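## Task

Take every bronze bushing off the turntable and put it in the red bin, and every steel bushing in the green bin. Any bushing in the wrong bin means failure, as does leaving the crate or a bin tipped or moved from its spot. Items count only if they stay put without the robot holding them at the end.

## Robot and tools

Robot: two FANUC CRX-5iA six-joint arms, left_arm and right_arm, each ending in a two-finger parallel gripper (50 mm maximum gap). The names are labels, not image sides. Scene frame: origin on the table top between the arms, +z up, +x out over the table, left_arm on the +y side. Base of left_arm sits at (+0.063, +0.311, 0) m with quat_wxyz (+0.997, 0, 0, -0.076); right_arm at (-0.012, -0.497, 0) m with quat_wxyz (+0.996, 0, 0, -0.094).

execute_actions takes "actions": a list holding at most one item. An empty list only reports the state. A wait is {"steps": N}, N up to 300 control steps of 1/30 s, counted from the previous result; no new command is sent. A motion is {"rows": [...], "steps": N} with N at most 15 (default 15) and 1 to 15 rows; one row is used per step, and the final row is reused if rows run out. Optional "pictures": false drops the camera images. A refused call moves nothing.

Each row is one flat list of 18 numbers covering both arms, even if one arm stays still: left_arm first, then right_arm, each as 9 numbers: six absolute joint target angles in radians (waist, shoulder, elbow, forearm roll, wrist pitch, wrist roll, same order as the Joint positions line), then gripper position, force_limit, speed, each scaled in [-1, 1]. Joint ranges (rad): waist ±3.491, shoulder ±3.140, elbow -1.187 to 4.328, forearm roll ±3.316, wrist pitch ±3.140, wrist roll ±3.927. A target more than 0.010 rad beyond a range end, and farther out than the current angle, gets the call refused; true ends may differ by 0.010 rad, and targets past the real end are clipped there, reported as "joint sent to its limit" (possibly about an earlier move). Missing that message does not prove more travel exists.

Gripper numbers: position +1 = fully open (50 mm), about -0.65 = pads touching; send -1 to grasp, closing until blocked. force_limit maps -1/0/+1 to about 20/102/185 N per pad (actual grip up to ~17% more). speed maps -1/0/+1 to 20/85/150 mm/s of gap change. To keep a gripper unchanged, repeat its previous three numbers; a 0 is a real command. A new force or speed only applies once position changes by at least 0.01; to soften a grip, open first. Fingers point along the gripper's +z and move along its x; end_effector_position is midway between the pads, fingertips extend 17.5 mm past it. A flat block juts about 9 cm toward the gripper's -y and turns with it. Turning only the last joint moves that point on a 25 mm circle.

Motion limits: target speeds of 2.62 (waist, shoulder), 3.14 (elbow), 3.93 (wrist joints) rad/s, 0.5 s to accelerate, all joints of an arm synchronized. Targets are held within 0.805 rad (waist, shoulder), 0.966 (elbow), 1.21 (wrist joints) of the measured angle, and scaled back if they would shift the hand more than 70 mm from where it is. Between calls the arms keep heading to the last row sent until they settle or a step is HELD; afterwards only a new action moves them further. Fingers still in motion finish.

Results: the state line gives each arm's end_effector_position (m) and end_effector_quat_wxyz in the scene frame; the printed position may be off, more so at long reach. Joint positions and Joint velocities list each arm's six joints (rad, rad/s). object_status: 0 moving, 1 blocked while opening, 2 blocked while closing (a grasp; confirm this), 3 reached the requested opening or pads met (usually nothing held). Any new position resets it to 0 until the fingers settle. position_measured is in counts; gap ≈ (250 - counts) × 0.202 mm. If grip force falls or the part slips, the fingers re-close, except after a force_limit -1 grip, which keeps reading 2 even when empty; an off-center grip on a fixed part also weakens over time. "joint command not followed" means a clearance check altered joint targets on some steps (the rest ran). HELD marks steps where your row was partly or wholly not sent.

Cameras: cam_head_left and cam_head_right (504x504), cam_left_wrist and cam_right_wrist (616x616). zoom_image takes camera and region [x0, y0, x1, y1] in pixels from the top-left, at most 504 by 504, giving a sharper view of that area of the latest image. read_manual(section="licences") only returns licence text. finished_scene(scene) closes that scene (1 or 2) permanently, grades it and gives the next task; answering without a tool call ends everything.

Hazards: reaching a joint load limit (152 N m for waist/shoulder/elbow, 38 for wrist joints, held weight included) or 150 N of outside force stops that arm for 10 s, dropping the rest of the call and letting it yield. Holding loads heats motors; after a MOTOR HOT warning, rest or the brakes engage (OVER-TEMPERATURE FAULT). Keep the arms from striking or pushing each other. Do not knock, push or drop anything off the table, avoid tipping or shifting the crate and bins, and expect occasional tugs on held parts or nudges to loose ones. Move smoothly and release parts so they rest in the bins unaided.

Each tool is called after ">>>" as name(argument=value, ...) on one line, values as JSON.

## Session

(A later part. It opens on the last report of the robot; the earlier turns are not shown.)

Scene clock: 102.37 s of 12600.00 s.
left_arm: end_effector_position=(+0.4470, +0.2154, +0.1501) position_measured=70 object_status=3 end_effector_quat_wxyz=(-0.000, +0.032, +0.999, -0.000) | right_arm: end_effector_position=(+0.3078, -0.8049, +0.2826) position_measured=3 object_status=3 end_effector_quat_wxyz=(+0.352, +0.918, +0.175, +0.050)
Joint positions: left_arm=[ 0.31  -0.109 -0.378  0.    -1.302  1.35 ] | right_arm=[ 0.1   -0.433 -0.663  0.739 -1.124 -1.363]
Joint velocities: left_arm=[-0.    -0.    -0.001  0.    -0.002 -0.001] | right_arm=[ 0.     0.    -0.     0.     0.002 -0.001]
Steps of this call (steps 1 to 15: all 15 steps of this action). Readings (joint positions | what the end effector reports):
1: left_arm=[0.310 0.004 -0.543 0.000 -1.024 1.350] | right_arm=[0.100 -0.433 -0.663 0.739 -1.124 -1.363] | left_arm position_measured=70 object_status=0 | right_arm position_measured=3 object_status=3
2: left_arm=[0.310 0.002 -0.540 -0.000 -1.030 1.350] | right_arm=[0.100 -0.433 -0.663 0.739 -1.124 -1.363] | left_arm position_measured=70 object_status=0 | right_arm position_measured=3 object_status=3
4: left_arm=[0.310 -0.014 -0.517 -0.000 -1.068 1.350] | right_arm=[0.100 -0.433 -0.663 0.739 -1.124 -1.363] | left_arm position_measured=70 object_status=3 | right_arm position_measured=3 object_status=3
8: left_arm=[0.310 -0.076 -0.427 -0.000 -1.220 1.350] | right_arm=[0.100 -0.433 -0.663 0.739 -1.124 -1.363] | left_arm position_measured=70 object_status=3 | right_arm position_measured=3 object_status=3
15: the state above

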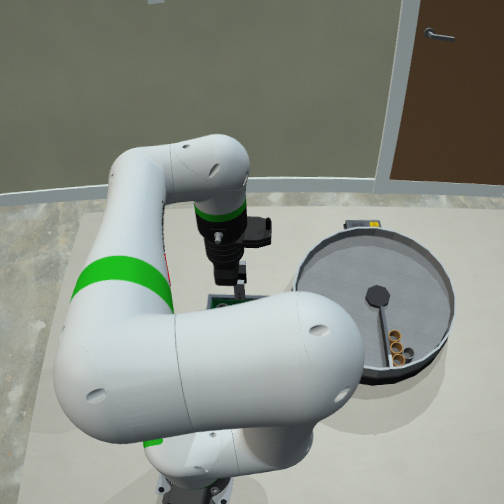

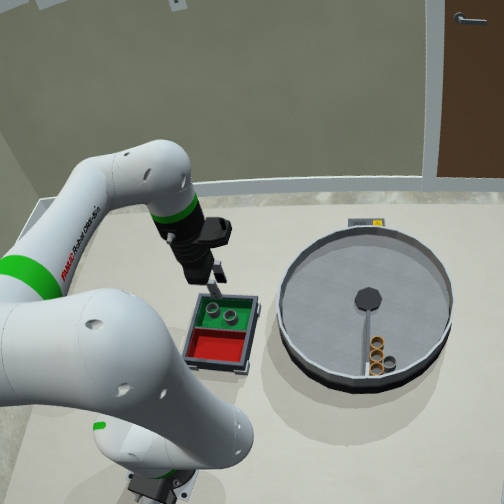

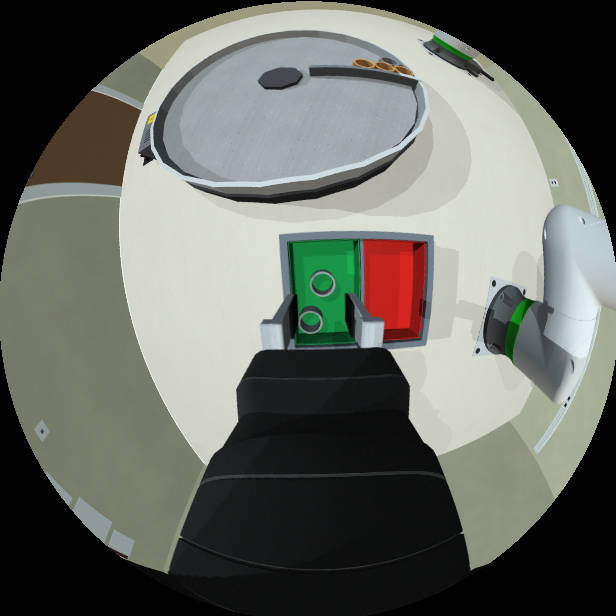

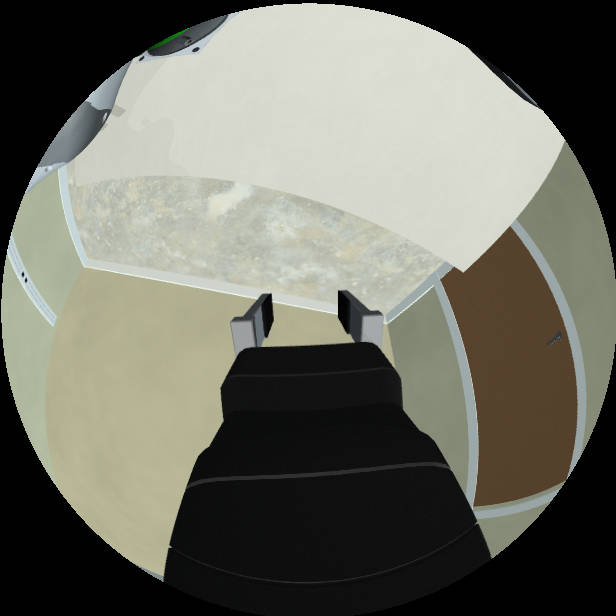

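>>> execute_actions(actions=[{"rows":[[-0.676,0.2,-0.05,0,-1.321,2.4,0.55,-0.5,0,0.1,-0.433,-0.663,0.739,-1.124,-1.363,1,0,0]]}], pictures=false)

>>> execute_actions(actions=[{"steps":26}], pictures=false)

>>> execute_actions(actions=[{"rows":[[-0.676,0.231,-0.116,0,-1.224,2.4,0.55,-0.5,0,0.1,-0.433,-0.663,0.739,-1.124,-1.363,1,0,0]]}])

>>> zoom_image(camera="cam_left_wrist", region=[220,200,440,380])

>>> zoom_image(camera="cam_head_right", region=[320,280,460,400])

Scene clock: 110.80 s of 12600.00 s.
left_arm: end_effector_position=(+0.4457, +0.0645, +0.1559) position_measured=70 object_status=3 end_effector_quat_wxyz=(-0.000, +0.007, +1.000, +0.000) | right_arm: end_effector_position=(+0.3078, -0.8049, +0.2826) position_measured=3 object_status=3 end_effector_quat_wxyz=(+0.352, +0.918, +0.175, +0.050)
Joint positions: left_arm=[-0.073  0.018 -0.243  0.    -1.31   1.783] | right_arm=[ 0.1   -0.433 -0.663  0.739 -1.124 -1.363]
Joint velocities: left_arm=[-0.979  0.294  0.312 -0.001 -0.018  0.995] | right_arm=[-0.001  0.    -0.     0.     0.001  0.   ]
Steps of this call (steps 1 to 15: the robot went on to your last target; steps 16 to 238: nothing new was sent; steps 239 to 253: all 15 steps of this action). Readings (joint positions | what the end effector reports):
239: left_arm=[0.310 -0.109 -0.378 0.000 -1.302 1.350] | right_arm=[0.100 -0.433 -0.663 0.739 -1.124 -1.363] | left_arm position_measured=70 object_status=3 | right_arm position_measured=3 object_status=3
240: left_arm=[0.306 -0.108 -0.376 0.000 -1.302 1.355] | right_arm=[0.100 -0.433 -0.663 0.739 -1.124 -1.363] | left_arm position_measured=70 object_status=3 | right_arm position_measured=3 object_status=3
242: left_arm=[0.281 -0.098 -0.366 0.000 -1.303 1.388] | right_arm=[0.100 -0.433 -0.663 0.739 -1.124 -1.363] | left_arm position_measured=70 object_status=3 | right_arm position_measured=3 object_status=3
246: left_arm=[0.164 -0.055 -0.320 0.000 -1.305 1.534] | right_arm=[0.100 -0.433 -0.663 0.739 -1.124 -1.363] | left_arm position_measured=70 object_status=3 | right_arm position_measured=3 object_status=3
253: the state above

Scene clock: 111.67 s of 12600.00 s.
left_arm: end_effector_position=(+0.3038, -0.1690, +0.1525) position_measured=70 object_status=3 end_effector_quat_wxyz=(-0.000, -0.000, +1.000, +0.000) | right_arm: end_effector_position=(+0.3078, -0.8049, +0.2826) position_measured=3 object_status=3 end_effector_quat_wxyz=(+0.352, +0.918, +0.175, +0.050)
Joint positions: left_arm=[-0.676  0.2   -0.05   0.    -1.321  2.4  ] | right_arm=[ 0.1   -0.433 -0.663  0.739 -1.124 -1.363]
Joint velocities: left_arm=[-0.001 -0.     0.001  0.     0.     0.001] | right_arm=[ 0.002 -0.    -0.    -0.001  0.001 -0.   ]
Steps of this call (steps 1 to 26: the robot went on to your last target). Readings (joint positions | what the end effector reports):
1: left_arm=[-0.106 0.028 -0.232 0.000 -1.310 1.817] | right_arm=[0.100 -0.433 -0.663 0.739 -1.124 -1.363] | left_arm position_measured=70 object_status=3 | right_arm position_measured=3 object_status=3
2: left_arm=[-0.139 0.038 -0.222 0.000 -1.311 1.850] | right_arm=[0.100 -0.433 -0.663 0.739 -1.124 -1.363] | left_arm position_measured=70 object_status=3 | right_arm position_measured=3 object_status=3
4: left_arm=[-0.204 0.058 -0.201 0.000 -1.312 1.917] | right_arm=[0.100 -0.433 -0.663 0.739 -1.124 -1.363] | left_arm position_measured=70 object_status=3 | right_arm position_measured=3 object_status=3
8: left_arm=[-0.332 0.096 -0.160 0.000 -1.315 2.047] | right_arm=[0.100 -0.433 -0.663 0.739 -1.124 -1.363] | left_arm position_measured=70 object_status=3 | right_arm position_measured=3 object_status=3
26: the state above

Scene clock: 112.17 s of 12600.00 s.
left_arm: end_effector_position=(+0.3039, -0.1692, +0.1099) position_measured=70 object_status=3 end_effector_quat_wxyz=(-0.000, -0.000, +1.000, +0.000) | right_arm: end_effector_position=(+0.3078, -0.8049, +0.2826) position_measured=3 object_status=3 end_effector_quat_wxyz=(+0.352, +0.918, +0.175, +0.050)
Joint positions: left_arm=[-0.676  0.231 -0.116 -0.    -1.224  2.4  ] | right_arm=[ 0.1   -0.433 -0.663  0.739 -1.124 -1.363]
Joint velocities: left_arm=[ 0.     0.    -0.002 -0.     0.001 -0.   ] | right_arm=[-0.001 -0.    -0.     0.    -0.001 -0.003]
Steps of this call (steps 1 to 15: all 15 steps of this action). Readings (joint positions | what the end effector reports):
1: left_arm=[-0.676 0.200 -0.050 0.000 -1.321 2.400] | right_arm=[0.100 -0.433 -0.663 0.739 -1.124 -1.363] | left_arm position_measured=70 object_status=3 | right_arm position_measured=3 object_status=3
2: left_arm=[-0.676 0.202 -0.054 0.000 -1.315 2.400] | right_arm=[0.100 -0.433 -0.663 0.739 -1.124 -1.363] | left_arm position_measured=70 object_status=3 | right_arm position_measured=3 object_status=3
4: left_arm=[-0.676 0.214 -0.080 0.000 -1.277 2.400] | right_arm=[0.100 -0.433 -0.663 0.739 -1.124 -1.363] | left_arm position_measured=70 object_status=3 | right_arm position_measured=3 object_status=3
8: left_arm=[-0.676 0.231 -0.116 -0.000 -1.224 2.400] | right_arm=[0.100 -0.433 -0.663 0.739 -1.124 -1.363] | left_arm position_measured=70 object_status=3 | right_arm position_measured=3 object_status=3
15: the state above

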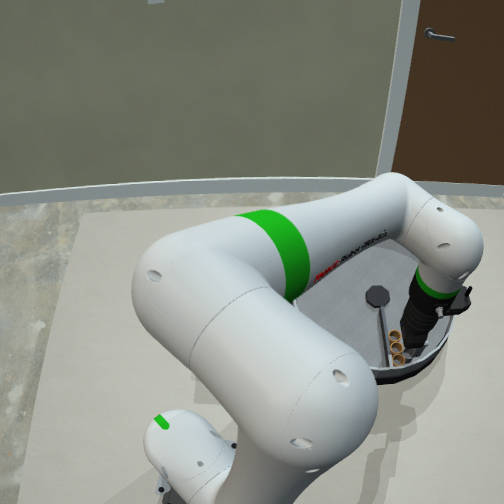

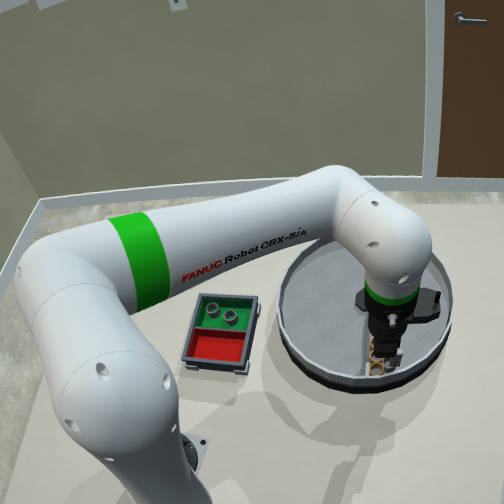

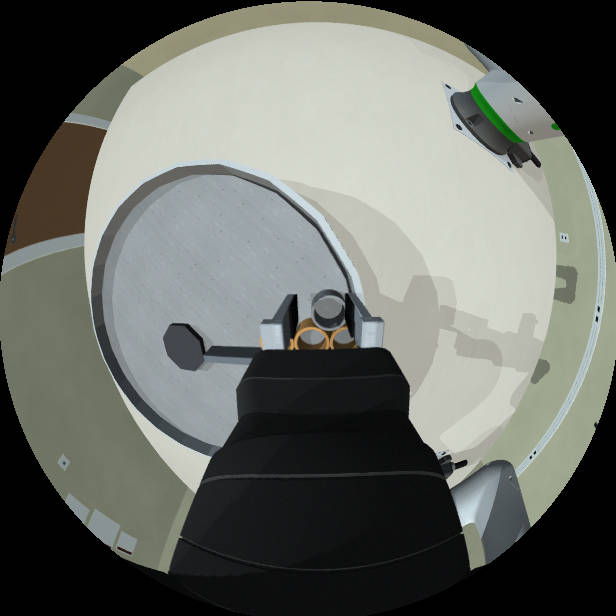

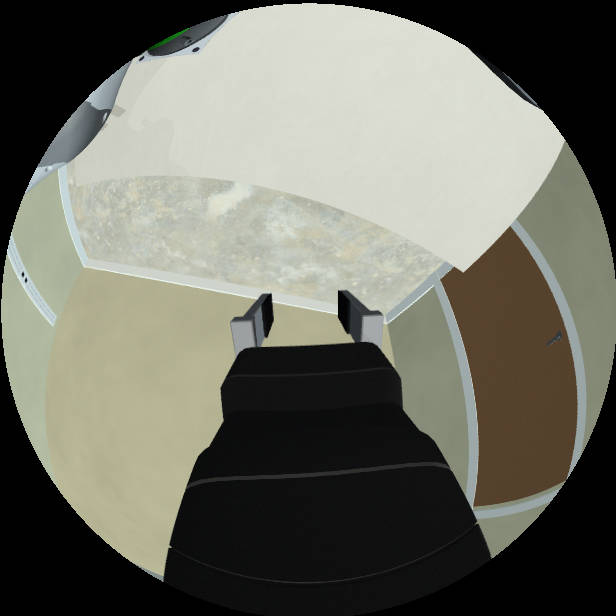

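Region (220, 200, 440, 380) of cam_left_wrist's 616x616 image, scaled by 2.291, with more detail than that image has; it fills the top 412 rows of this view, and the rest is white.

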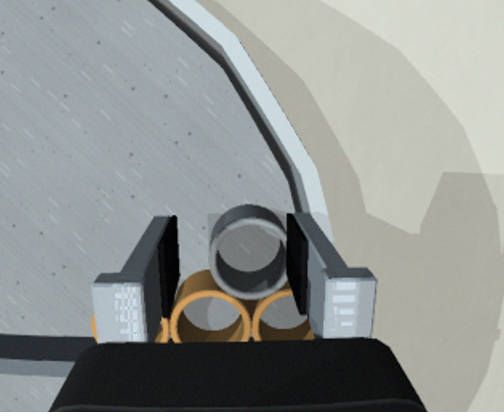

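Region (320, 280, 460, 400) of cam_head_right's 504x504 image, scaled by 3.600, with more detail than that image has; it fills the top 432 rows of this view, and the rest is white.

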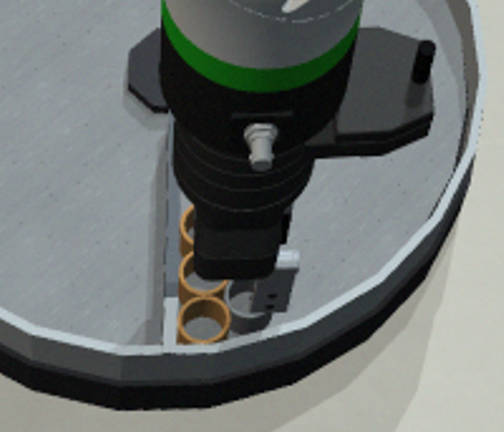

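>>> execute_actions(actions=[{"rows":[[-0.608,0.254,-0.082,0,-1.235,2.85,0.5,-0.5,0,0.1,-0.433,-0.663,0.739,-1.124,-1.363,1,0,0]]}], pictures=false)

>>> execute_actions(actions=[{"rows":[[-0.608,0.288,-0.133,0,-1.15,2.85,0.5,-0.5,0,0.1,-0.433,-0.663,0.739,-1.124,-1.363,1,0,0]],"steps":10}], pictures=false)

>>> execute_actions(actions=[{"rows":[[-0.601,0.261,-0.168,0,-1.142,2.85,0.5,-0.5,0,0.1,-0.433,-0.663,0.739,-1.124,-1.363,1,0,0]],"steps":10}], pictures=false)

>>> execute_actions(actions=[{"rows":[[-0.601,0.261,-0.168,0,-1.142,2.85,-1,-0.5,0,0.1,-0.433,-0.663,0.739,-1.124,-1.363,1,0,0]],"steps":12}], pictures=false)

>>> execute_actions(actions=[{"rows":[[-0.601,0.21,-0.04,0,-1.321,2.85,-1,-0.5,0,0.1,-0.433,-0.663,0.739,-1.124,-1.363,1,0,0]],"steps":12}])

Scene clock: 124.13 s of 12600.00 s.
left_arm: end_effector_position=(+0.3542, -0.1559, +0.1121) position_measured=78 object_status=3 end_effector_quat_wxyz=(-0.000, -0.256, +0.967, +0.000) | right_arm: end_effector_position=(+0.3078, -0.8049, +0.2826) position_measured=3 object_status=3 end_effector_quat_wxyz=(+0.352, +0.918, +0.175, +0.050)
Joint positions: left_arm=[-0.608  0.254 -0.082  0.    -1.235  2.849] | right_arm=[ 0.1   -0.433 -0.663  0.739 -1.124 -1.363]
Joint velocities: left_arm=[ 0.011  0.004  0.006 -0.    -0.002  0.072] | right_arm=[-0.002  0.    -0.     0.    -0.002 -0.001]
Steps of this call (steps 1 to 15: the robot went on to your last target; steps 16 to 344: nothing new was sent; steps 345 to 359: all 15 steps of this action). Readings (joint positions | what the end effector reports):
345: left_arm=[-0.676 0.231 -0.116 0.000 -1.224 2.401] | right_arm=[0.100 -0.433 -0.663 0.739 -1.124 -1.363] | left_arm position_measured=75 object_status=0 | right_arm position_measured=3 object_status=3
346: left_arm=[-0.675 0.231 -0.116 0.000 -1.224 2.407] | right_arm=[0.100 -0.433 -0.663 0.739 -1.124 -1.363] | left_arm position_measured=78 object_status=0 | right_arm position_measured=3 object_status=3
348: left_arm=[-0.670 0.233 -0.113 0.000 -1.225 2.445] | right_arm=[0.100 -0.433 -0.663 0.739 -1.124 -1.363] | left_arm position_measured=78 object_status=0 | right_arm position_measured=3 object_status=3
352: left_arm=[-0.642 0.242 -0.099 0.000 -1.229 2.624] | right_arm=[0.100 -0.433 -0.663 0.739 -1.124 -1.363] | left_arm position_measured=78 object_status=3 | right_arm position_measured=3 object_status=3
359: the state above

Scene clock: 124.47 s of 12600.00 s.
left_arm: end_effector_position=(+0.3543, -0.1558, +0.0744) position_measured=78 object_status=3 end_effector_quat_wxyz=(-0.000, -0.256, +0.967, +0.000) | right_arm: end_effector_position=(+0.3078, -0.8049, +0.2826) position_measured=3 object_status=3 end_effector_quat_wxyz=(+0.352, +0.918, +0.175, +0.050)
Joint positions: left_arm=[-0.608  0.288 -0.133  0.    -1.15   2.85 ] | right_arm=[ 0.1   -0.433 -0.663  0.739 -1.124 -1.363]
Joint velocities: left_arm=[-0.001 -0.002  0.001 -0.     0.003 -0.   ] | right_arm=[ 0.    -0.     0.     0.001  0.     0.001]
Steps of this call (steps 1 to 10: all 10 steps of this action). Readings (joint positions | what the end effector reports):
1: left_arm=[-0.608 0.254 -0.082 0.000 -1.235 2.850] | right_arm=[0.100 -0.433 -0.663 0.739 -1.124 -1.363] | left_arm position_measured=78 object_status=3 | right_arm position_measured=3 object_status=3
2: left_arm=[-0.608 0.256 -0.085 0.000 -1.229 2.850] | right_arm=[0.100 -0.433 -0.663 0.739 -1.124 -1.363] | left_arm position_measured=78 object_status=3 | right_arm position_measured=3 object_status=3
4: left_arm=[-0.608 0.271 -0.108 0.000 -1.191 2.850] | right_arm=[0.100 -0.433 -0.663 0.739 -1.124 -1.363] | left_arm position_measured=78 object_status=3 | right_arm position_measured=3 object_status=3
8: left_arm=[-0.608 0.288 -0.133 0.000 -1.150 2.850] | right_arm=[0.100 -0.433 -0.663 0.739 -1.124 -1.363] | left_arm position_measured=78 object_status=3 | right_arm position_measured=3 object_status=3
10: the state above

Scene clock: 124.80 s of 12600.00 s.
left_arm: end_effector_position=(+0.3488, -0.1455, +0.0743) position_measured=78 object_status=3 end_effector_quat_wxyz=(-0.000, -0.260, +0.966, +0.000) | right_arm: end_effector_position=(+0.3078, -0.8049, +0.2826) position_measured=3 object_status=3 end_effector_quat_wxyz=(+0.352, +0.918, +0.175, +0.050)
Joint positions: left_arm=[-0.601  0.261 -0.168 -0.    -1.142  2.85 ] | right_arm=[ 0.1   -0.433 -0.663  0.739 -1.124 -1.363]
Joint velocities: left_arm=[ 0.     0.    -0.     0.     0.002 -0.001] | right_arm=[ 0.     0.     0.     0.001  0.001 -0.001]
Steps of this call (steps 1 to 10: all 10 steps of this action). Readings (joint positions | what the end effector reports):
1: left_arm=[-0.608 0.288 -0.133 0.000 -1.150 2.850] | right_arm=[0.100 -0.433 -0.663 0.739 -1.124 -1.363] | left_arm position_measured=78 object_status=3 | right_arm position_measured=3 object_status=3
2: left_arm=[-0.607 0.284 -0.138 0.000 -1.149 2.850] | right_arm=[0.100 -0.433 -0.663 0.739 -1.124 -1.363] | left_arm position_measured=78 object_status=3 | right_arm position_measured=3 object_status=3
4: left_arm=[-0.602 0.266 -0.161 -0.000 -1.143 2.850] | right_arm=[0.100 -0.433 -0.663 0.739 -1.124 -1.363] | left_arm position_measured=78 object_status=3 | right_arm position_measured=3 object_status=3
8: left_arm=[-0.601 0.261 -0.168 -0.000 -1.142 2.850] | right_arm=[0.100 -0.433 -0.663 0.739 -1.124 -1.363] | left_arm position_measured=78 object_status=3 | right_arm position_measured=3 object_status=3
10: the state above

Scene clock: 125.20 s of 12600.00 s.
left_arm: end_effector_position=(+0.3488, -0.1455, +0.0742) position_measured=97 object_status=2 end_effector_quat_wxyz=(-0.000, -0.260, +0.966, +0.000) | right_arm: end_effector_position=(+0.3078, -0.8049, +0.2826) position_measured=3 object_status=3 end_effector_quat_wxyz=(+0.352, +0.918, +0.175, +0.050)
Joint positions: left_arm=[-0.601  0.261 -0.168 -0.    -1.142  2.85 ] | right_arm=[ 0.1   -0.433 -0.663  0.739 -1.124 -1.363]
Joint velocities: left_arm=[-0.001 -0.001  0.    -0.    -0.     0.001] | right_arm=[ 0.002  0.    -0.     0.001  0.    -0.   ]
Steps of this call (steps 1 to 12: all 12 steps of this action). Readings (joint positions | what the end effector reports):
1: left_arm=[-0.601 0.261 -0.168 -0.000 -1.142 2.850] | right_arm=[0.100 -0.433 -0.663 0.739 -1.124 -1.363] | left_arm position_measured=87 object_status=0 | right_arm position_measured=3 object_status=3
2: left_arm=[-0.601 0.261 -0.168 -0.000 -1.142 2.850] | right_arm=[0.100 -0.433 -0.663 0.739 -1.124 -1.363] | left_arm position_measured=97 object_status=0 | right_arm position_measured=3 object_status=3
4: left_arm=[-0.601 0.261 -0.168 -0.000 -1.142 2.850] | right_arm=[0.100 -0.433 -0.663 0.739 -1.124 -1.363] | left_arm position_measured=97 object_status=0 | right_arm position_measured=3 object_status=3
8: left_arm=[-0.601 0.261 -0.168 -0.000 -1.142 2.850] | right_arm=[0.100 -0.433 -0.663 0.739 -1.124 -1.363] | left_arm position_measured=97 object_status=2 | right_arm position_measured=3 object_status=3
12: the state above

Scene clock: 125.60 s of 12600.00 s.
left_arm: end_effector_position=(+0.3525, -0.1491, +0.1515) position_measured=97 object_status=2 end_effector_quat_wxyz=(-0.000, -0.260, +0.966, +0.000) | right_arm: end_effector_position=(+0.3078, -0.8049, +0.2826) position_measured=3 object_status=3 end_effector_quat_wxyz=(+0.352, +0.918, +0.175, +0.050)
Joint positions: left_arm=[-0.601  0.21  -0.04   0.    -1.321  2.85 ] | right_arm=[ 0.1   -0.433 -0.663  0.739 -1.124 -1.363]
Joint velocities: left_arm=[-0.001 -0.001  0.    -0.001 -0.002 -0.   ] | right_arm=[ 0.001  0.     0.     0.    -0.    -0.001]
Steps of this call (steps 1 to 12: all 12 steps of this action). Readings (joint positions | what the end effector reports):
1: left_arm=[-0.601 0.261 -0.168 -0.000 -1.142 2.850] | right_arm=[0.100 -0.433 -0.663 0.739 -1.124 -1.363] | left_arm position_measured=97 object_status=2 | right_arm position_measured=3 object_status=3
2: left_arm=[-0.601 0.259 -0.164 -0.000 -1.148 2.850] | right_arm=[0.100 -0.433 -0.663 0.739 -1.124 -1.363] | left_arm position_measured=97 object_status=2 | right_arm position_measured=3 object_status=3
4: left_arm=[-0.601 0.249 -0.137 -0.000 -1.186 2.850] | right_arm=[0.100 -0.433 -0.663 0.739 -1.124 -1.363] | left_arm position_measured=97 object_status=2 | right_arm position_measured=3 object_status=3
8: left_arm=[-0.601 0.214 -0.052 0.000 -1.304 2.850] | right_arm=[0.100 -0.433 -0.663 0.739 -1.124 -1.363] | left_arm position_measured=97 object_status=2 | right_arm position_measured=3 object_status=3
12: the state above

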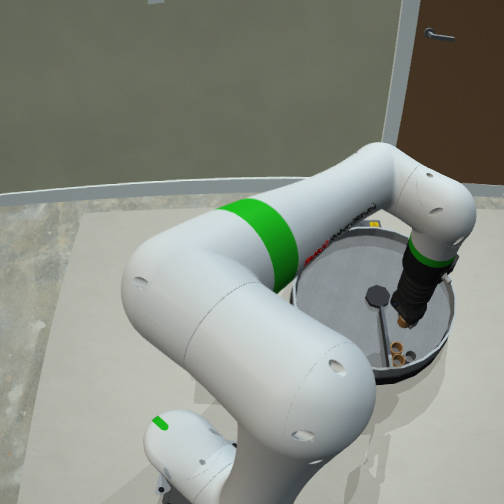

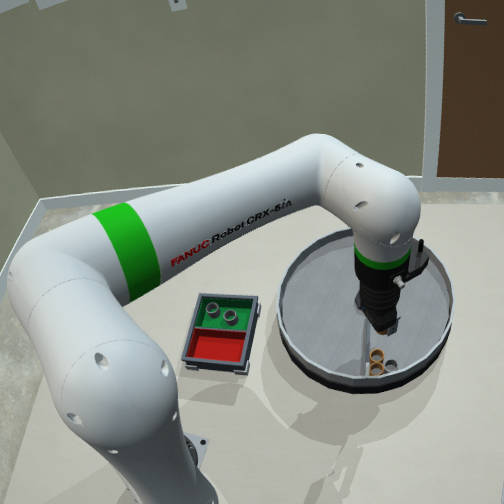

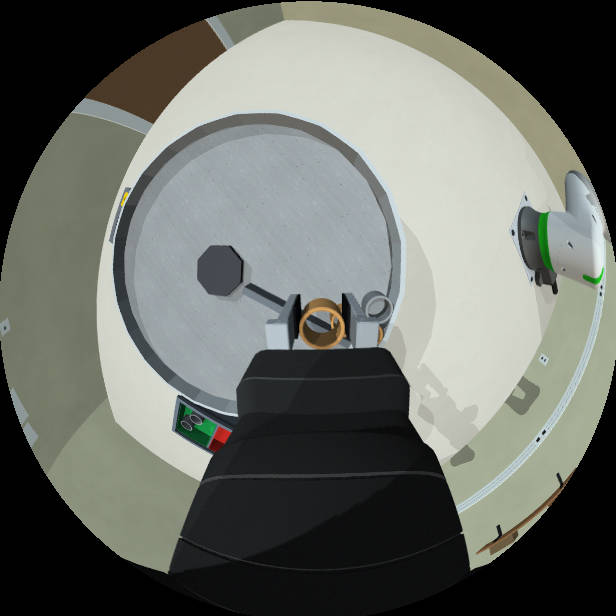

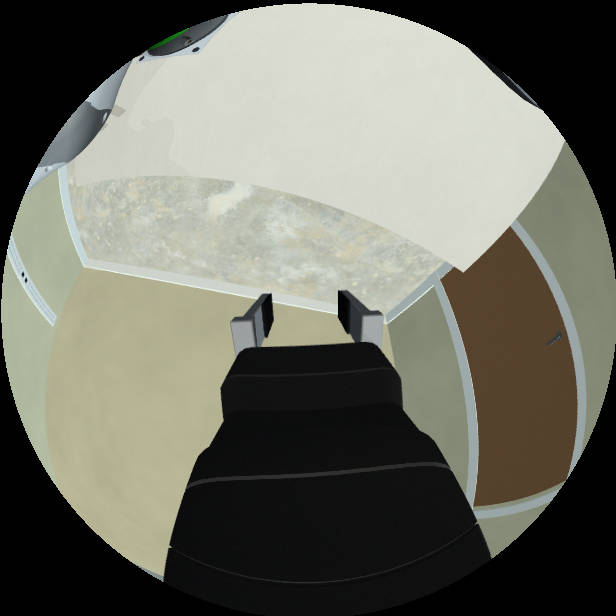

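>>> execute_actions(actions=[{"rows":[[0.487,-0.348,-0.565,0,-1.354,1.2,-1,-0.5,0,0.1,-0.433,-0.663,0.739,-1.124,-1.363,1,0,0]]}], pictures=false)

>>> execute_actions(actions=[{"steps":28}], pictures=false)

>>> execute_actions(actions=[{"rows":[[0.487,-0.233,-0.746,0,-1.058,1.2,-1,-0.5,0,0.1,-0.433,-0.663,0.739,-1.124,-1.363,1,0,0]]}], pictures=false)

>>> execute_actions(actions=[{"rows":[[0.487,-0.233,-0.746,0,-1.058,1.2,0.5,-0.5,0,0.1,-0.433,-0.663,0.739,-1.124,-1.363,1,0,0]],"steps":8}], pictures=false)

>>> execute_actions(actions=[{"rows":[[0.487,-0.348,-0.565,0,-1.354,1.2,0.5,-0.5,0,0.1,-0.433,-0.663,0.739,-1.124,-1.363,1,0,0]],"steps":12}], pictures=false)

>>> execute_actions(actions=[{"rows":[[-0.69,0.268,0.031,0,-1.334,2.94,0.5,-0.5,0,0.1,-0.433,-0.663,0.739,-1.124,-1.363,1,0,0]]}], pictures=false)

>>> execute_actions(actions=[{"steps":32}], pictures=false)

>>> execute_actions(actions=[{"rows":[[-0.705,0.319,-0.092,0,-1.16,2.94,0.5,-0.5,0,0.1,-0.433,-0.663,0.739,-1.124,-1.363,1,0,0]],"steps":12}], pictures=false)

>>> execute_actions(actions=[{"rows":[[-0.701,0.28,-0.143,0,-1.148,2.94,0.5,-0.5,0,0.1,-0.433,-0.663,0.739,-1.124,-1.363,1,0,0]],"steps":12}])

>>> zoom_image(camera="cam_left_wrist", region=[220,200,440,380])

Scene clock: 143.50 s of 12600.00 s.
left_arm: end_effector_position=(+0.4075, +0.0102, +0.1660) position_measured=97 object_status=2 end_effector_quat_wxyz=(-0.000, -0.170, +0.985, +0.000) | right_arm: end_effector_position=(+0.3078, -0.8049, +0.2826) position_measured=3 object_status=3 end_effector_quat_wxyz=(+0.352, +0.918, +0.175, +0.050)
Joint positions: left_arm=[-0.234 -0.005 -0.242 -0.    -1.334  2.298] | right_arm=[ 0.1   -0.433 -0.663  0.739 -1.124 -1.363]
Joint velocities: left_arm=[ 0.994 -0.471 -0.444 -0.    -0.028 -1.506] | right_arm=[ 0.     0.     0.     0.    -0.001  0.001]
Steps of this call (steps 1 to 15: the robot went on to your last target; steps 16 to 522: nothing new was sent; steps 523 to 537: all 15 steps of this action). Readings (joint positions | what the end effector reports):
523: left_arm=[-0.601 0.210 -0.040 -0.000 -1.321 2.850] | right_arm=[0.100 -0.433 -0.663 0.739 -1.124 -1.363] | left_arm position_measured=97 object_status=2 | right_arm position_measured=3 object_status=3
524: left_arm=[-0.597 0.207 -0.043 -0.000 -1.321 2.843] | right_arm=[0.100 -0.433 -0.663 0.739 -1.124 -1.363] | left_arm position_measured=97 object_status=2 | right_arm position_measured=3 object_status=3
526: left_arm=[-0.572 0.190 -0.059 -0.000 -1.322 2.806] | right_arm=[0.100 -0.433 -0.663 0.739 -1.124 -1.363] | left_arm position_measured=97 object_status=2 | right_arm position_measured=3 object_status=3
530: left_arm=[-0.461 0.116 -0.128 -0.000 -1.327 2.640] | right_arm=[0.100 -0.433 -0.663 0.739 -1.124 -1.363] | left_arm position_measured=97 object_status=2 | right_arm position_measured=3 object_status=3
537: the state above

Scene clock: 144.43 s of 12600.00 s.
left_arm: end_effector_position=(+0.3693, +0.2549, +0.1498) position_measured=97 object_status=2 end_effector_quat_wxyz=(-0.000, +0.018, +1.000, -0.000) | right_arm: end_effector_position=(+0.3078, -0.8049, +0.2826) position_measured=3 object_status=3 end_effector_quat_wxyz=(+0.352, +0.918, +0.175, +0.050)
Joint positions: left_arm=[ 0.487 -0.348 -0.565 -0.    -1.354  1.2  ] | right_arm=[ 0.1   -0.433 -0.663  0.739 -1.124 -1.363]
Joint velocities: left_arm=[ 0.001  0.    -0.001 -0.     0.    -0.001] | right_arm=[ 0.     0.     0.    -0.001  0.     0.   ]
Steps of this call (steps 1 to 28: the robot went on to your last target). Readings (joint positions | what the end effector reports):
1: left_arm=[-0.200 -0.021 -0.257 -0.000 -1.335 2.247] | right_arm=[0.100 -0.433 -0.663 0.739 -1.124 -1.363] | left_arm position_measured=97 object_status=2 | right_arm position_measured=3 object_status=3
2: left_arm=[-0.166 -0.038 -0.273 -0.000 -1.336 2.194] | right_arm=[0.100 -0.433 -0.663 0.739 -1.124 -1.363] | left_arm position_measured=97 object_status=2 | right_arm position_measured=3 object_status=3
4: left_arm=[-0.096 -0.071 -0.304 -0.000 -1.338 2.089] | right_arm=[0.100 -0.433 -0.663 0.739 -1.124 -1.363] | left_arm position_measured=97 object_status=2 | right_arm position_measured=3 object_status=3
8: left_arm=[0.047 -0.139 -0.368 -0.000 -1.342 1.871] | right_arm=[0.100 -0.433 -0.663 0.739 -1.124 -1.363] | left_arm position_measured=97 object_status=2 | right_arm position_measured=3 object_status=3
28: the state above

Scene clock: 144.93 s of 12600.00 s.
left_arm: end_effector_position=(+0.3693, +0.2550, +0.0450) position_measured=97 object_status=2 end_effector_quat_wxyz=(+0.000, +0.018, +1.000, +0.000) | right_arm: end_effector_position=(+0.3078, -0.8049, +0.2826) position_measured=3 object_status=3 end_effector_quat_wxyz=(+0.352, +0.918, +0.175, +0.050)
Joint positions: left_arm=[ 0.487 -0.233 -0.746 -0.    -1.058  1.2  ] | right_arm=[ 0.1   -0.433 -0.663  0.739 -1.124 -1.363]
Joint velocities: left_arm=[ 0.     0.001 -0.     0.     0.003 -0.   ] | right_arm=[-0.001 -0.001  0.    -0.     0.002 -0.001]
Steps of this call (steps 1 to 15: all 15 steps of this action). Readings (joint positions | what the end effector reports):
1: left_arm=[0.487 -0.348 -0.565 -0.000 -1.354 1.200] | right_arm=[0.100 -0.433 -0.663 0.739 -1.124 -1.363] | left_arm position_measured=97 object_status=2 | right_arm position_measured=3 object_status=3
2: left_arm=[0.487 -0.346 -0.569 -0.000 -1.348 1.200] | right_arm=[0.100 -0.433 -0.663 0.739 -1.124 -1.363] | left_arm position_measured=97 object_status=2 | right_arm position_measured=3 object_status=3
4: left_arm=[0.487 -0.331 -0.592 -0.000 -1.310 1.200] | right_arm=[0.100 -0.433 -0.663 0.739 -1.124 -1.363] | left_arm position_measured=97 object_status=2 | right_arm position_measured=3 object_status=3
8: left_arm=[0.487 -0.269 -0.689 -0.000 -1.152 1.200] | right_arm=[0.100 -0.433 -0.663 0.739 -1.124 -1.363] | left_arm position_measured=97 object_status=2 | right_arm position_measured=3 object_status=3
15: the state above

Scene clock: 145.20 s of 12600.00 s.
left_arm: end_effector_position=(+0.3691, +0.2549, +0.0449) position_measured=78 object_status=0 end_effector_quat_wxyz=(-0.000, +0.018, +1.000, -0.000) | right_arm: end_effector_position=(+0.3078, -0.8049, +0.2826) position_measured=3 object_status=3 end_effector_quat_wxyz=(+0.352, +0.918, +0.175, +0.050)
Joint positions: left_arm=[ 0.487 -0.233 -0.746 -0.    -1.058  1.2  ] | right_arm=[ 0.1   -0.433 -0.663  0.739 -1.124 -1.363]
Joint velocities: left_arm=[ 0.     0.    -0.    -0.001 -0.001 -0.001] | right_arm=[ 0.001  0.     0.     0.    -0.    -0.001]
Steps of this call (steps 1 to 8: all 8 steps of this action). Readings (joint positions | what the end effector reports):
1: left_arm=[0.487 -0.233 -0.746 -0.000 -1.058 1.200] | right_arm=[0.100 -0.433 -0.663 0.739 -1.124 -1.363] | left_arm position_measured=88 object_status=0 | right_arm position_measured=3 object_status=3
2: left_arm=[0.487 -0.233 -0.746 -0.000 -1.058 1.200] | right_arm=[0.100 -0.433 -0.663 0.739 -1.124 -1.363] | left_arm position_measured=80 object_status=0 | right_arm position_measured=3 object_status=3
4: left_arm=[0.487 -0.233 -0.746 -0.000 -1.058 1.200] | right_arm=[0.100 -0.433 -0.663 0.739 -1.124 -1.363] | left_arm position_measured=78 object_status=0 | right_arm position_measured=3 object_status=3
8: the state above

Scene clock: 145.60 s of 12600.00 s.
left_arm: end_effector_position=(+0.3695, +0.2550, +0.1488) position_measured=78 object_status=3 end_effector_quat_wxyz=(+0.000, +0.018, +1.000, +0.000) | right_arm: end_effector_position=(+0.3078, -0.8049, +0.2826) position_measured=3 object_status=3 end_effector_quat_wxyz=(+0.352, +0.918, +0.175, +0.050)
Joint positions: left_arm=[ 0.487 -0.347 -0.567 -0.    -1.351  1.2  ] | right_arm=[ 0.1   -0.433 -0.663  0.739 -1.124 -1.363]
Joint velocities: left_arm=[-0.001 -0.066  0.104  0.    -0.173  0.001] | right_arm=[-0.001 -0.     0.     0.001  0.    -0.   ]
Steps of this call (steps 1 to 12: all 12 steps of this action). Readings (joint positions | what the end effector reports):
1: left_arm=[0.487 -0.233 -0.746 -0.000 -1.058 1.200] | right_arm=[0.100 -0.433 -0.663 0.739 -1.124 -1.363] | left_arm position_measured=78 object_status=0 | right_arm position_measured=3 object_status=3
2: left_arm=[0.487 -0.235 -0.743 -0.000 -1.064 1.200] | right_arm=[0.100 -0.433 -0.663 0.739 -1.124 -1.363] | left_arm position_measured=78 object_status=0 | right_arm position_measured=3 object_status=3
4: left_arm=[0.487 -0.250 -0.719 -0.000 -1.102 1.200] | right_arm=[0.100 -0.433 -0.663 0.739 -1.124 -1.363] | left_arm position_measured=78 object_status=3 | right_arm position_measured=3 object_status=3
8: left_arm=[0.487 -0.311 -0.623 -0.000 -1.259 1.200] | right_arm=[0.100 -0.433 -0.663 0.739 -1.124 -1.363] | left_arm position_measured=78 object_status=3 | right_arm position_measured=3 object_status=3
12: the state above

Scene clock: 146.10 s of 12600.00 s.
left_arm: end_effector_position=(+0.4389, +0.1327, +0.1688) position_measured=78 object_status=3 end_effector_quat_wxyz=(+0.000, -0.081, +0.997, +0.000) | right_arm: end_effector_position=(+0.3078, -0.8049, +0.2826) position_measured=3 object_status=3 end_effector_quat_wxyz=(+0.352, +0.918, +0.175, +0.050)
Joint positions: left_arm=[ 0.09  -0.093 -0.32  -0.    -1.345  1.795] | right_arm=[ 0.1   -0.433 -0.663  0.739 -1.124 -1.363]
Joint velocities: left_arm=[-1.032  0.501  0.486  0.001  0.014  1.535] | right_arm=[ 0.002  0.     0.    -0.001 -0.     0.   ]
Steps of this call (steps 1 to 15: all 15 steps of this action). Readings (joint positions | what the end effector reports):
1: left_arm=[0.487 -0.348 -0.565 -0.000 -1.353 1.200] | right_arm=[0.100 -0.433 -0.663 0.739 -1.124 -1.363] | left_arm position_measured=78 object_status=3 | right_arm position_measured=3 object_status=3
2: left_arm=[0.483 -0.344 -0.562 -0.000 -1.353 1.206] | right_arm=[0.100 -0.433 -0.663 0.739 -1.124 -1.363] | left_arm position_measured=78 object_status=3 | right_arm position_measured=3 object_status=3
4: left_arm=[0.458 -0.325 -0.543 -0.000 -1.352 1.244] | right_arm=[0.100 -0.433 -0.663 0.739 -1.124 -1.363] | left_arm position_measured=78 object_status=3 | right_arm position_measured=3 object_status=3
8: left_arm=[0.340 -0.237 -0.459 -0.000 -1.349 1.421] | right_arm=[0.100 -0.433 -0.663 0.739 -1.124 -1.363] | left_arm position_measured=78 object_status=3 | right_arm position_measured=3 object_status=3
15: the state above

Scene clock: 147.17 s of 12600.00 s.
left_arm: end_effector_position=(+0.3289, -0.1902, +0.1514) position_measured=78 object_status=3 end_effector_quat_wxyz=(-0.000, -0.260, +0.966, +0.000) | right_arm: end_effector_position=(+0.3078, -0.8049, +0.2826) position_measured=3 object_status=3 end_effector_quat_wxyz=(+0.352, +0.918, +0.175, +0.050)
Joint positions: left_arm=[-0.69   0.268  0.031  0.    -1.334  2.94 ] | right_arm=[ 0.1   -0.433 -0.663  0.739 -1.124 -1.363]
Joint velocities: left_arm=[-0.001  0.002  0.001 -0.    -0.001  0.   ] | right_arm=[-0.001  0.    -0.     0.    -0.    -0.001]
Steps of this call (steps 1 to 32: the robot went on to your last target). Readings (joint positions | what the end effector reports):
1: left_arm=[0.055 -0.077 -0.304 -0.000 -1.344 1.847] | right_arm=[0.100 -0.433 -0.663 0.739 -1.124 -1.363] | left_arm position_measured=78 object_status=3 | right_arm position_measured=3 object_status=3
2: left_arm=[0.021 -0.061 -0.288 -0.000 -1.344 1.898] | right_arm=[0.100 -0.433 -0.663 0.739 -1.124 -1.363] | left_arm position_measured=78 object_status=3 | right_arm position_measured=3 object_status=3
4: left_arm=[-0.047 -0.029 -0.258 -0.000 -1.343 1.998] | right_arm=[0.100 -0.433 -0.663 0.739 -1.124 -1.363] | left_arm position_measured=78 object_status=3 | right_arm position_measured=3 object_status=3
8: left_arm=[-0.180 0.032 -0.198 -0.000 -1.341 2.192] | right_arm=[0.100 -0.433 -0.663 0.739 -1.124 -1.363] | left_arm position_measured=78 object_status=3 | right_arm position_measured=3 object_status=3
32: the state above

Scene clock: 147.57 s of 12600.00 s.
left_arm: end_effector_position=(+0.3189, -0.1914, +0.0746) position_measured=78 object_status=3 end_effector_quat_wxyz=(-0.000, -0.253, +0.967, +0.000) | right_arm: end_effector_position=(+0.3078, -0.8049, +0.2826) position_measured=3 object_status=3 end_effector_quat_wxyz=(+0.352, +0.918, +0.175, +0.050)
Joint positions: left_arm=[-0.705  0.319 -0.092 -0.    -1.16   2.94 ] | right_arm=[ 0.1   -0.433 -0.663  0.739 -1.124 -1.363]
Joint velocities: left_arm=[-0.001  0.     0.    -0.     0.002 -0.001] | right_arm=[ 0.     0.     0.     0.    -0.001 -0.001]
Steps of this call (steps 1 to 12: all 12 steps of this action). Readings (joint positions | what the end effector reports):
1: left_arm=[-0.690 0.268 0.031 0.000 -1.333 2.940] | right_arm=[0.100 -0.433 -0.663 0.739 -1.124 -1.363] | left_arm position_measured=78 object_status=3 | right_arm position_measured=3 object_status=3
2: left_arm=[-0.690 0.270 0.027 0.000 -1.327 2.940] | right_arm=[0.100 -0.433 -0.663 0.739 -1.124 -1.363] | left_arm position_measured=78 object_status=3 | right_arm position_measured=3 object_status=3
4: left_arm=[-0.694 0.281 0.000 0.000 -1.289 2.940] | right_arm=[0.100 -0.433 -0.663 0.739 -1.124 -1.363] | left_arm position_measured=78 object_status=3 | right_arm position_measured=3 object_status=3
8: left_arm=[-0.704 0.315 -0.082 -0.000 -1.175 2.940] | right_arm=[0.100 -0.433 -0.663 0.739 -1.124 -1.363] | left_arm position_measured=78 object_status=3 | right_arm position_measured=3 object_status=3
12: the state above

Scene clock: 147.97 s of 12600.00 s.
left_arm: end_effector_position=(+0.3096, -0.1777, +0.0747) position_measured=78 object_status=3 end_effector_quat_wxyz=(+0.000, -0.255, +0.967, -0.001) | right_arm: end_effector_position=(+0.3078, -0.8049, +0.2826) position_measured=3 object_status=3 end_effector_quat_wxyz=(+0.352, +0.918, +0.175, +0.050)
Joint positions: left_arm=[-0.701  0.28  -0.143  0.    -1.147  2.94 ] | right_arm=[ 0.1   -0.433 -0.663  0.739 -1.124 -1.363]
Joint velocities: left_arm=[-0.     0.    -0.002 -0.003 -0.005 -0.   ] | right_arm=[-0.     0.    -0.    -0.    -0.001  0.   ]
Steps of this call (steps 1 to 12: all 12 steps of this action). Readings (joint positions | what the end effector reports):
1: left_arm=[-0.705 0.319 -0.092 -0.000 -1.160 2.940] | right_arm=[0.100 -0.433 -0.663 0.739 -1.124 -1.363] | left_arm position_measured=78 object_status=3 | right_arm position_measured=3 object_status=3
2: left_arm=[-0.705 0.315 -0.097 -0.000 -1.159 2.940] | right_arm=[0.100 -0.433 -0.663 0.739 -1.124 -1.363] | left_arm position_measured=78 object_status=3 | right_arm position_measured=3 object_status=3
4: left_arm=[-0.703 0.294 -0.125 -0.000 -1.152 2.940] | right_arm=[0.100 -0.433 -0.663 0.739 -1.124 -1.363] | left_arm position_measured=78 object_status=3 | right_arm position_measured=3 object_status=3
8: left_arm=[-0.701 0.280 -0.142 0.001 -1.146 2.940] | right_arm=[0.100 -0.433 -0.663 0.739 -1.124 -1.363] | left_arm position_measured=78 object_status=3 | right_arm position_measured=3 object_status=3
12: the state above

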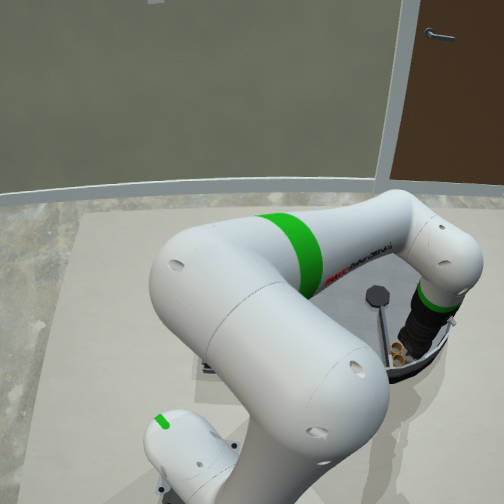

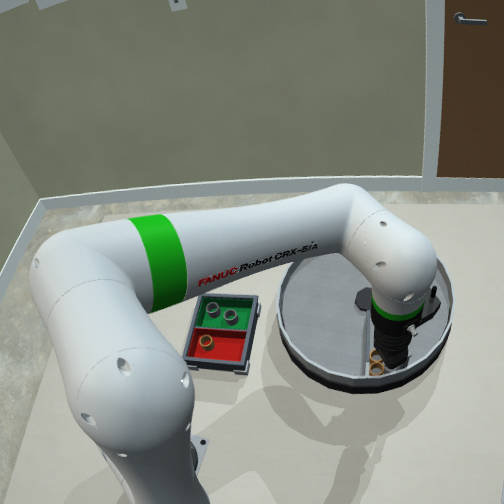

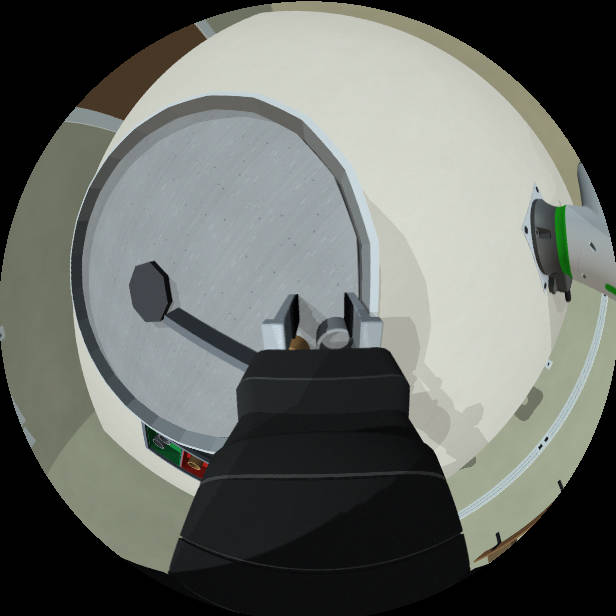

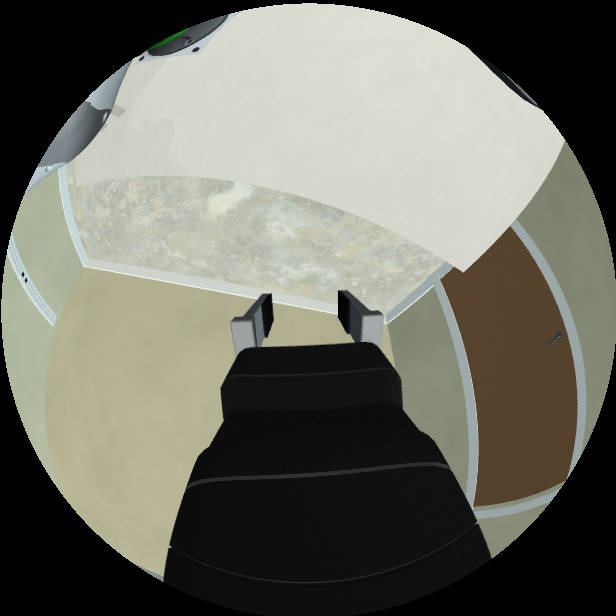

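Region (220, 200, 440, 380) of cam_left_wrist's 616x616 image, scaled by 2.291, with more detail than that image has; it fills the top 412 rows of this view, and the rest is white.

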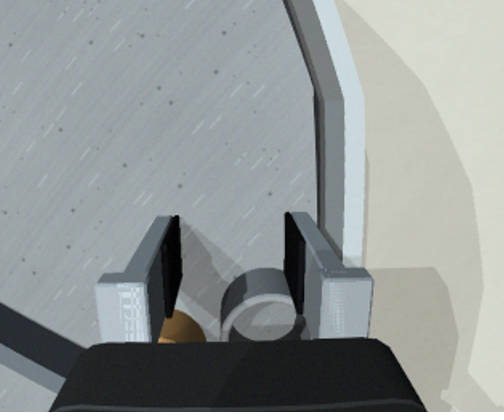

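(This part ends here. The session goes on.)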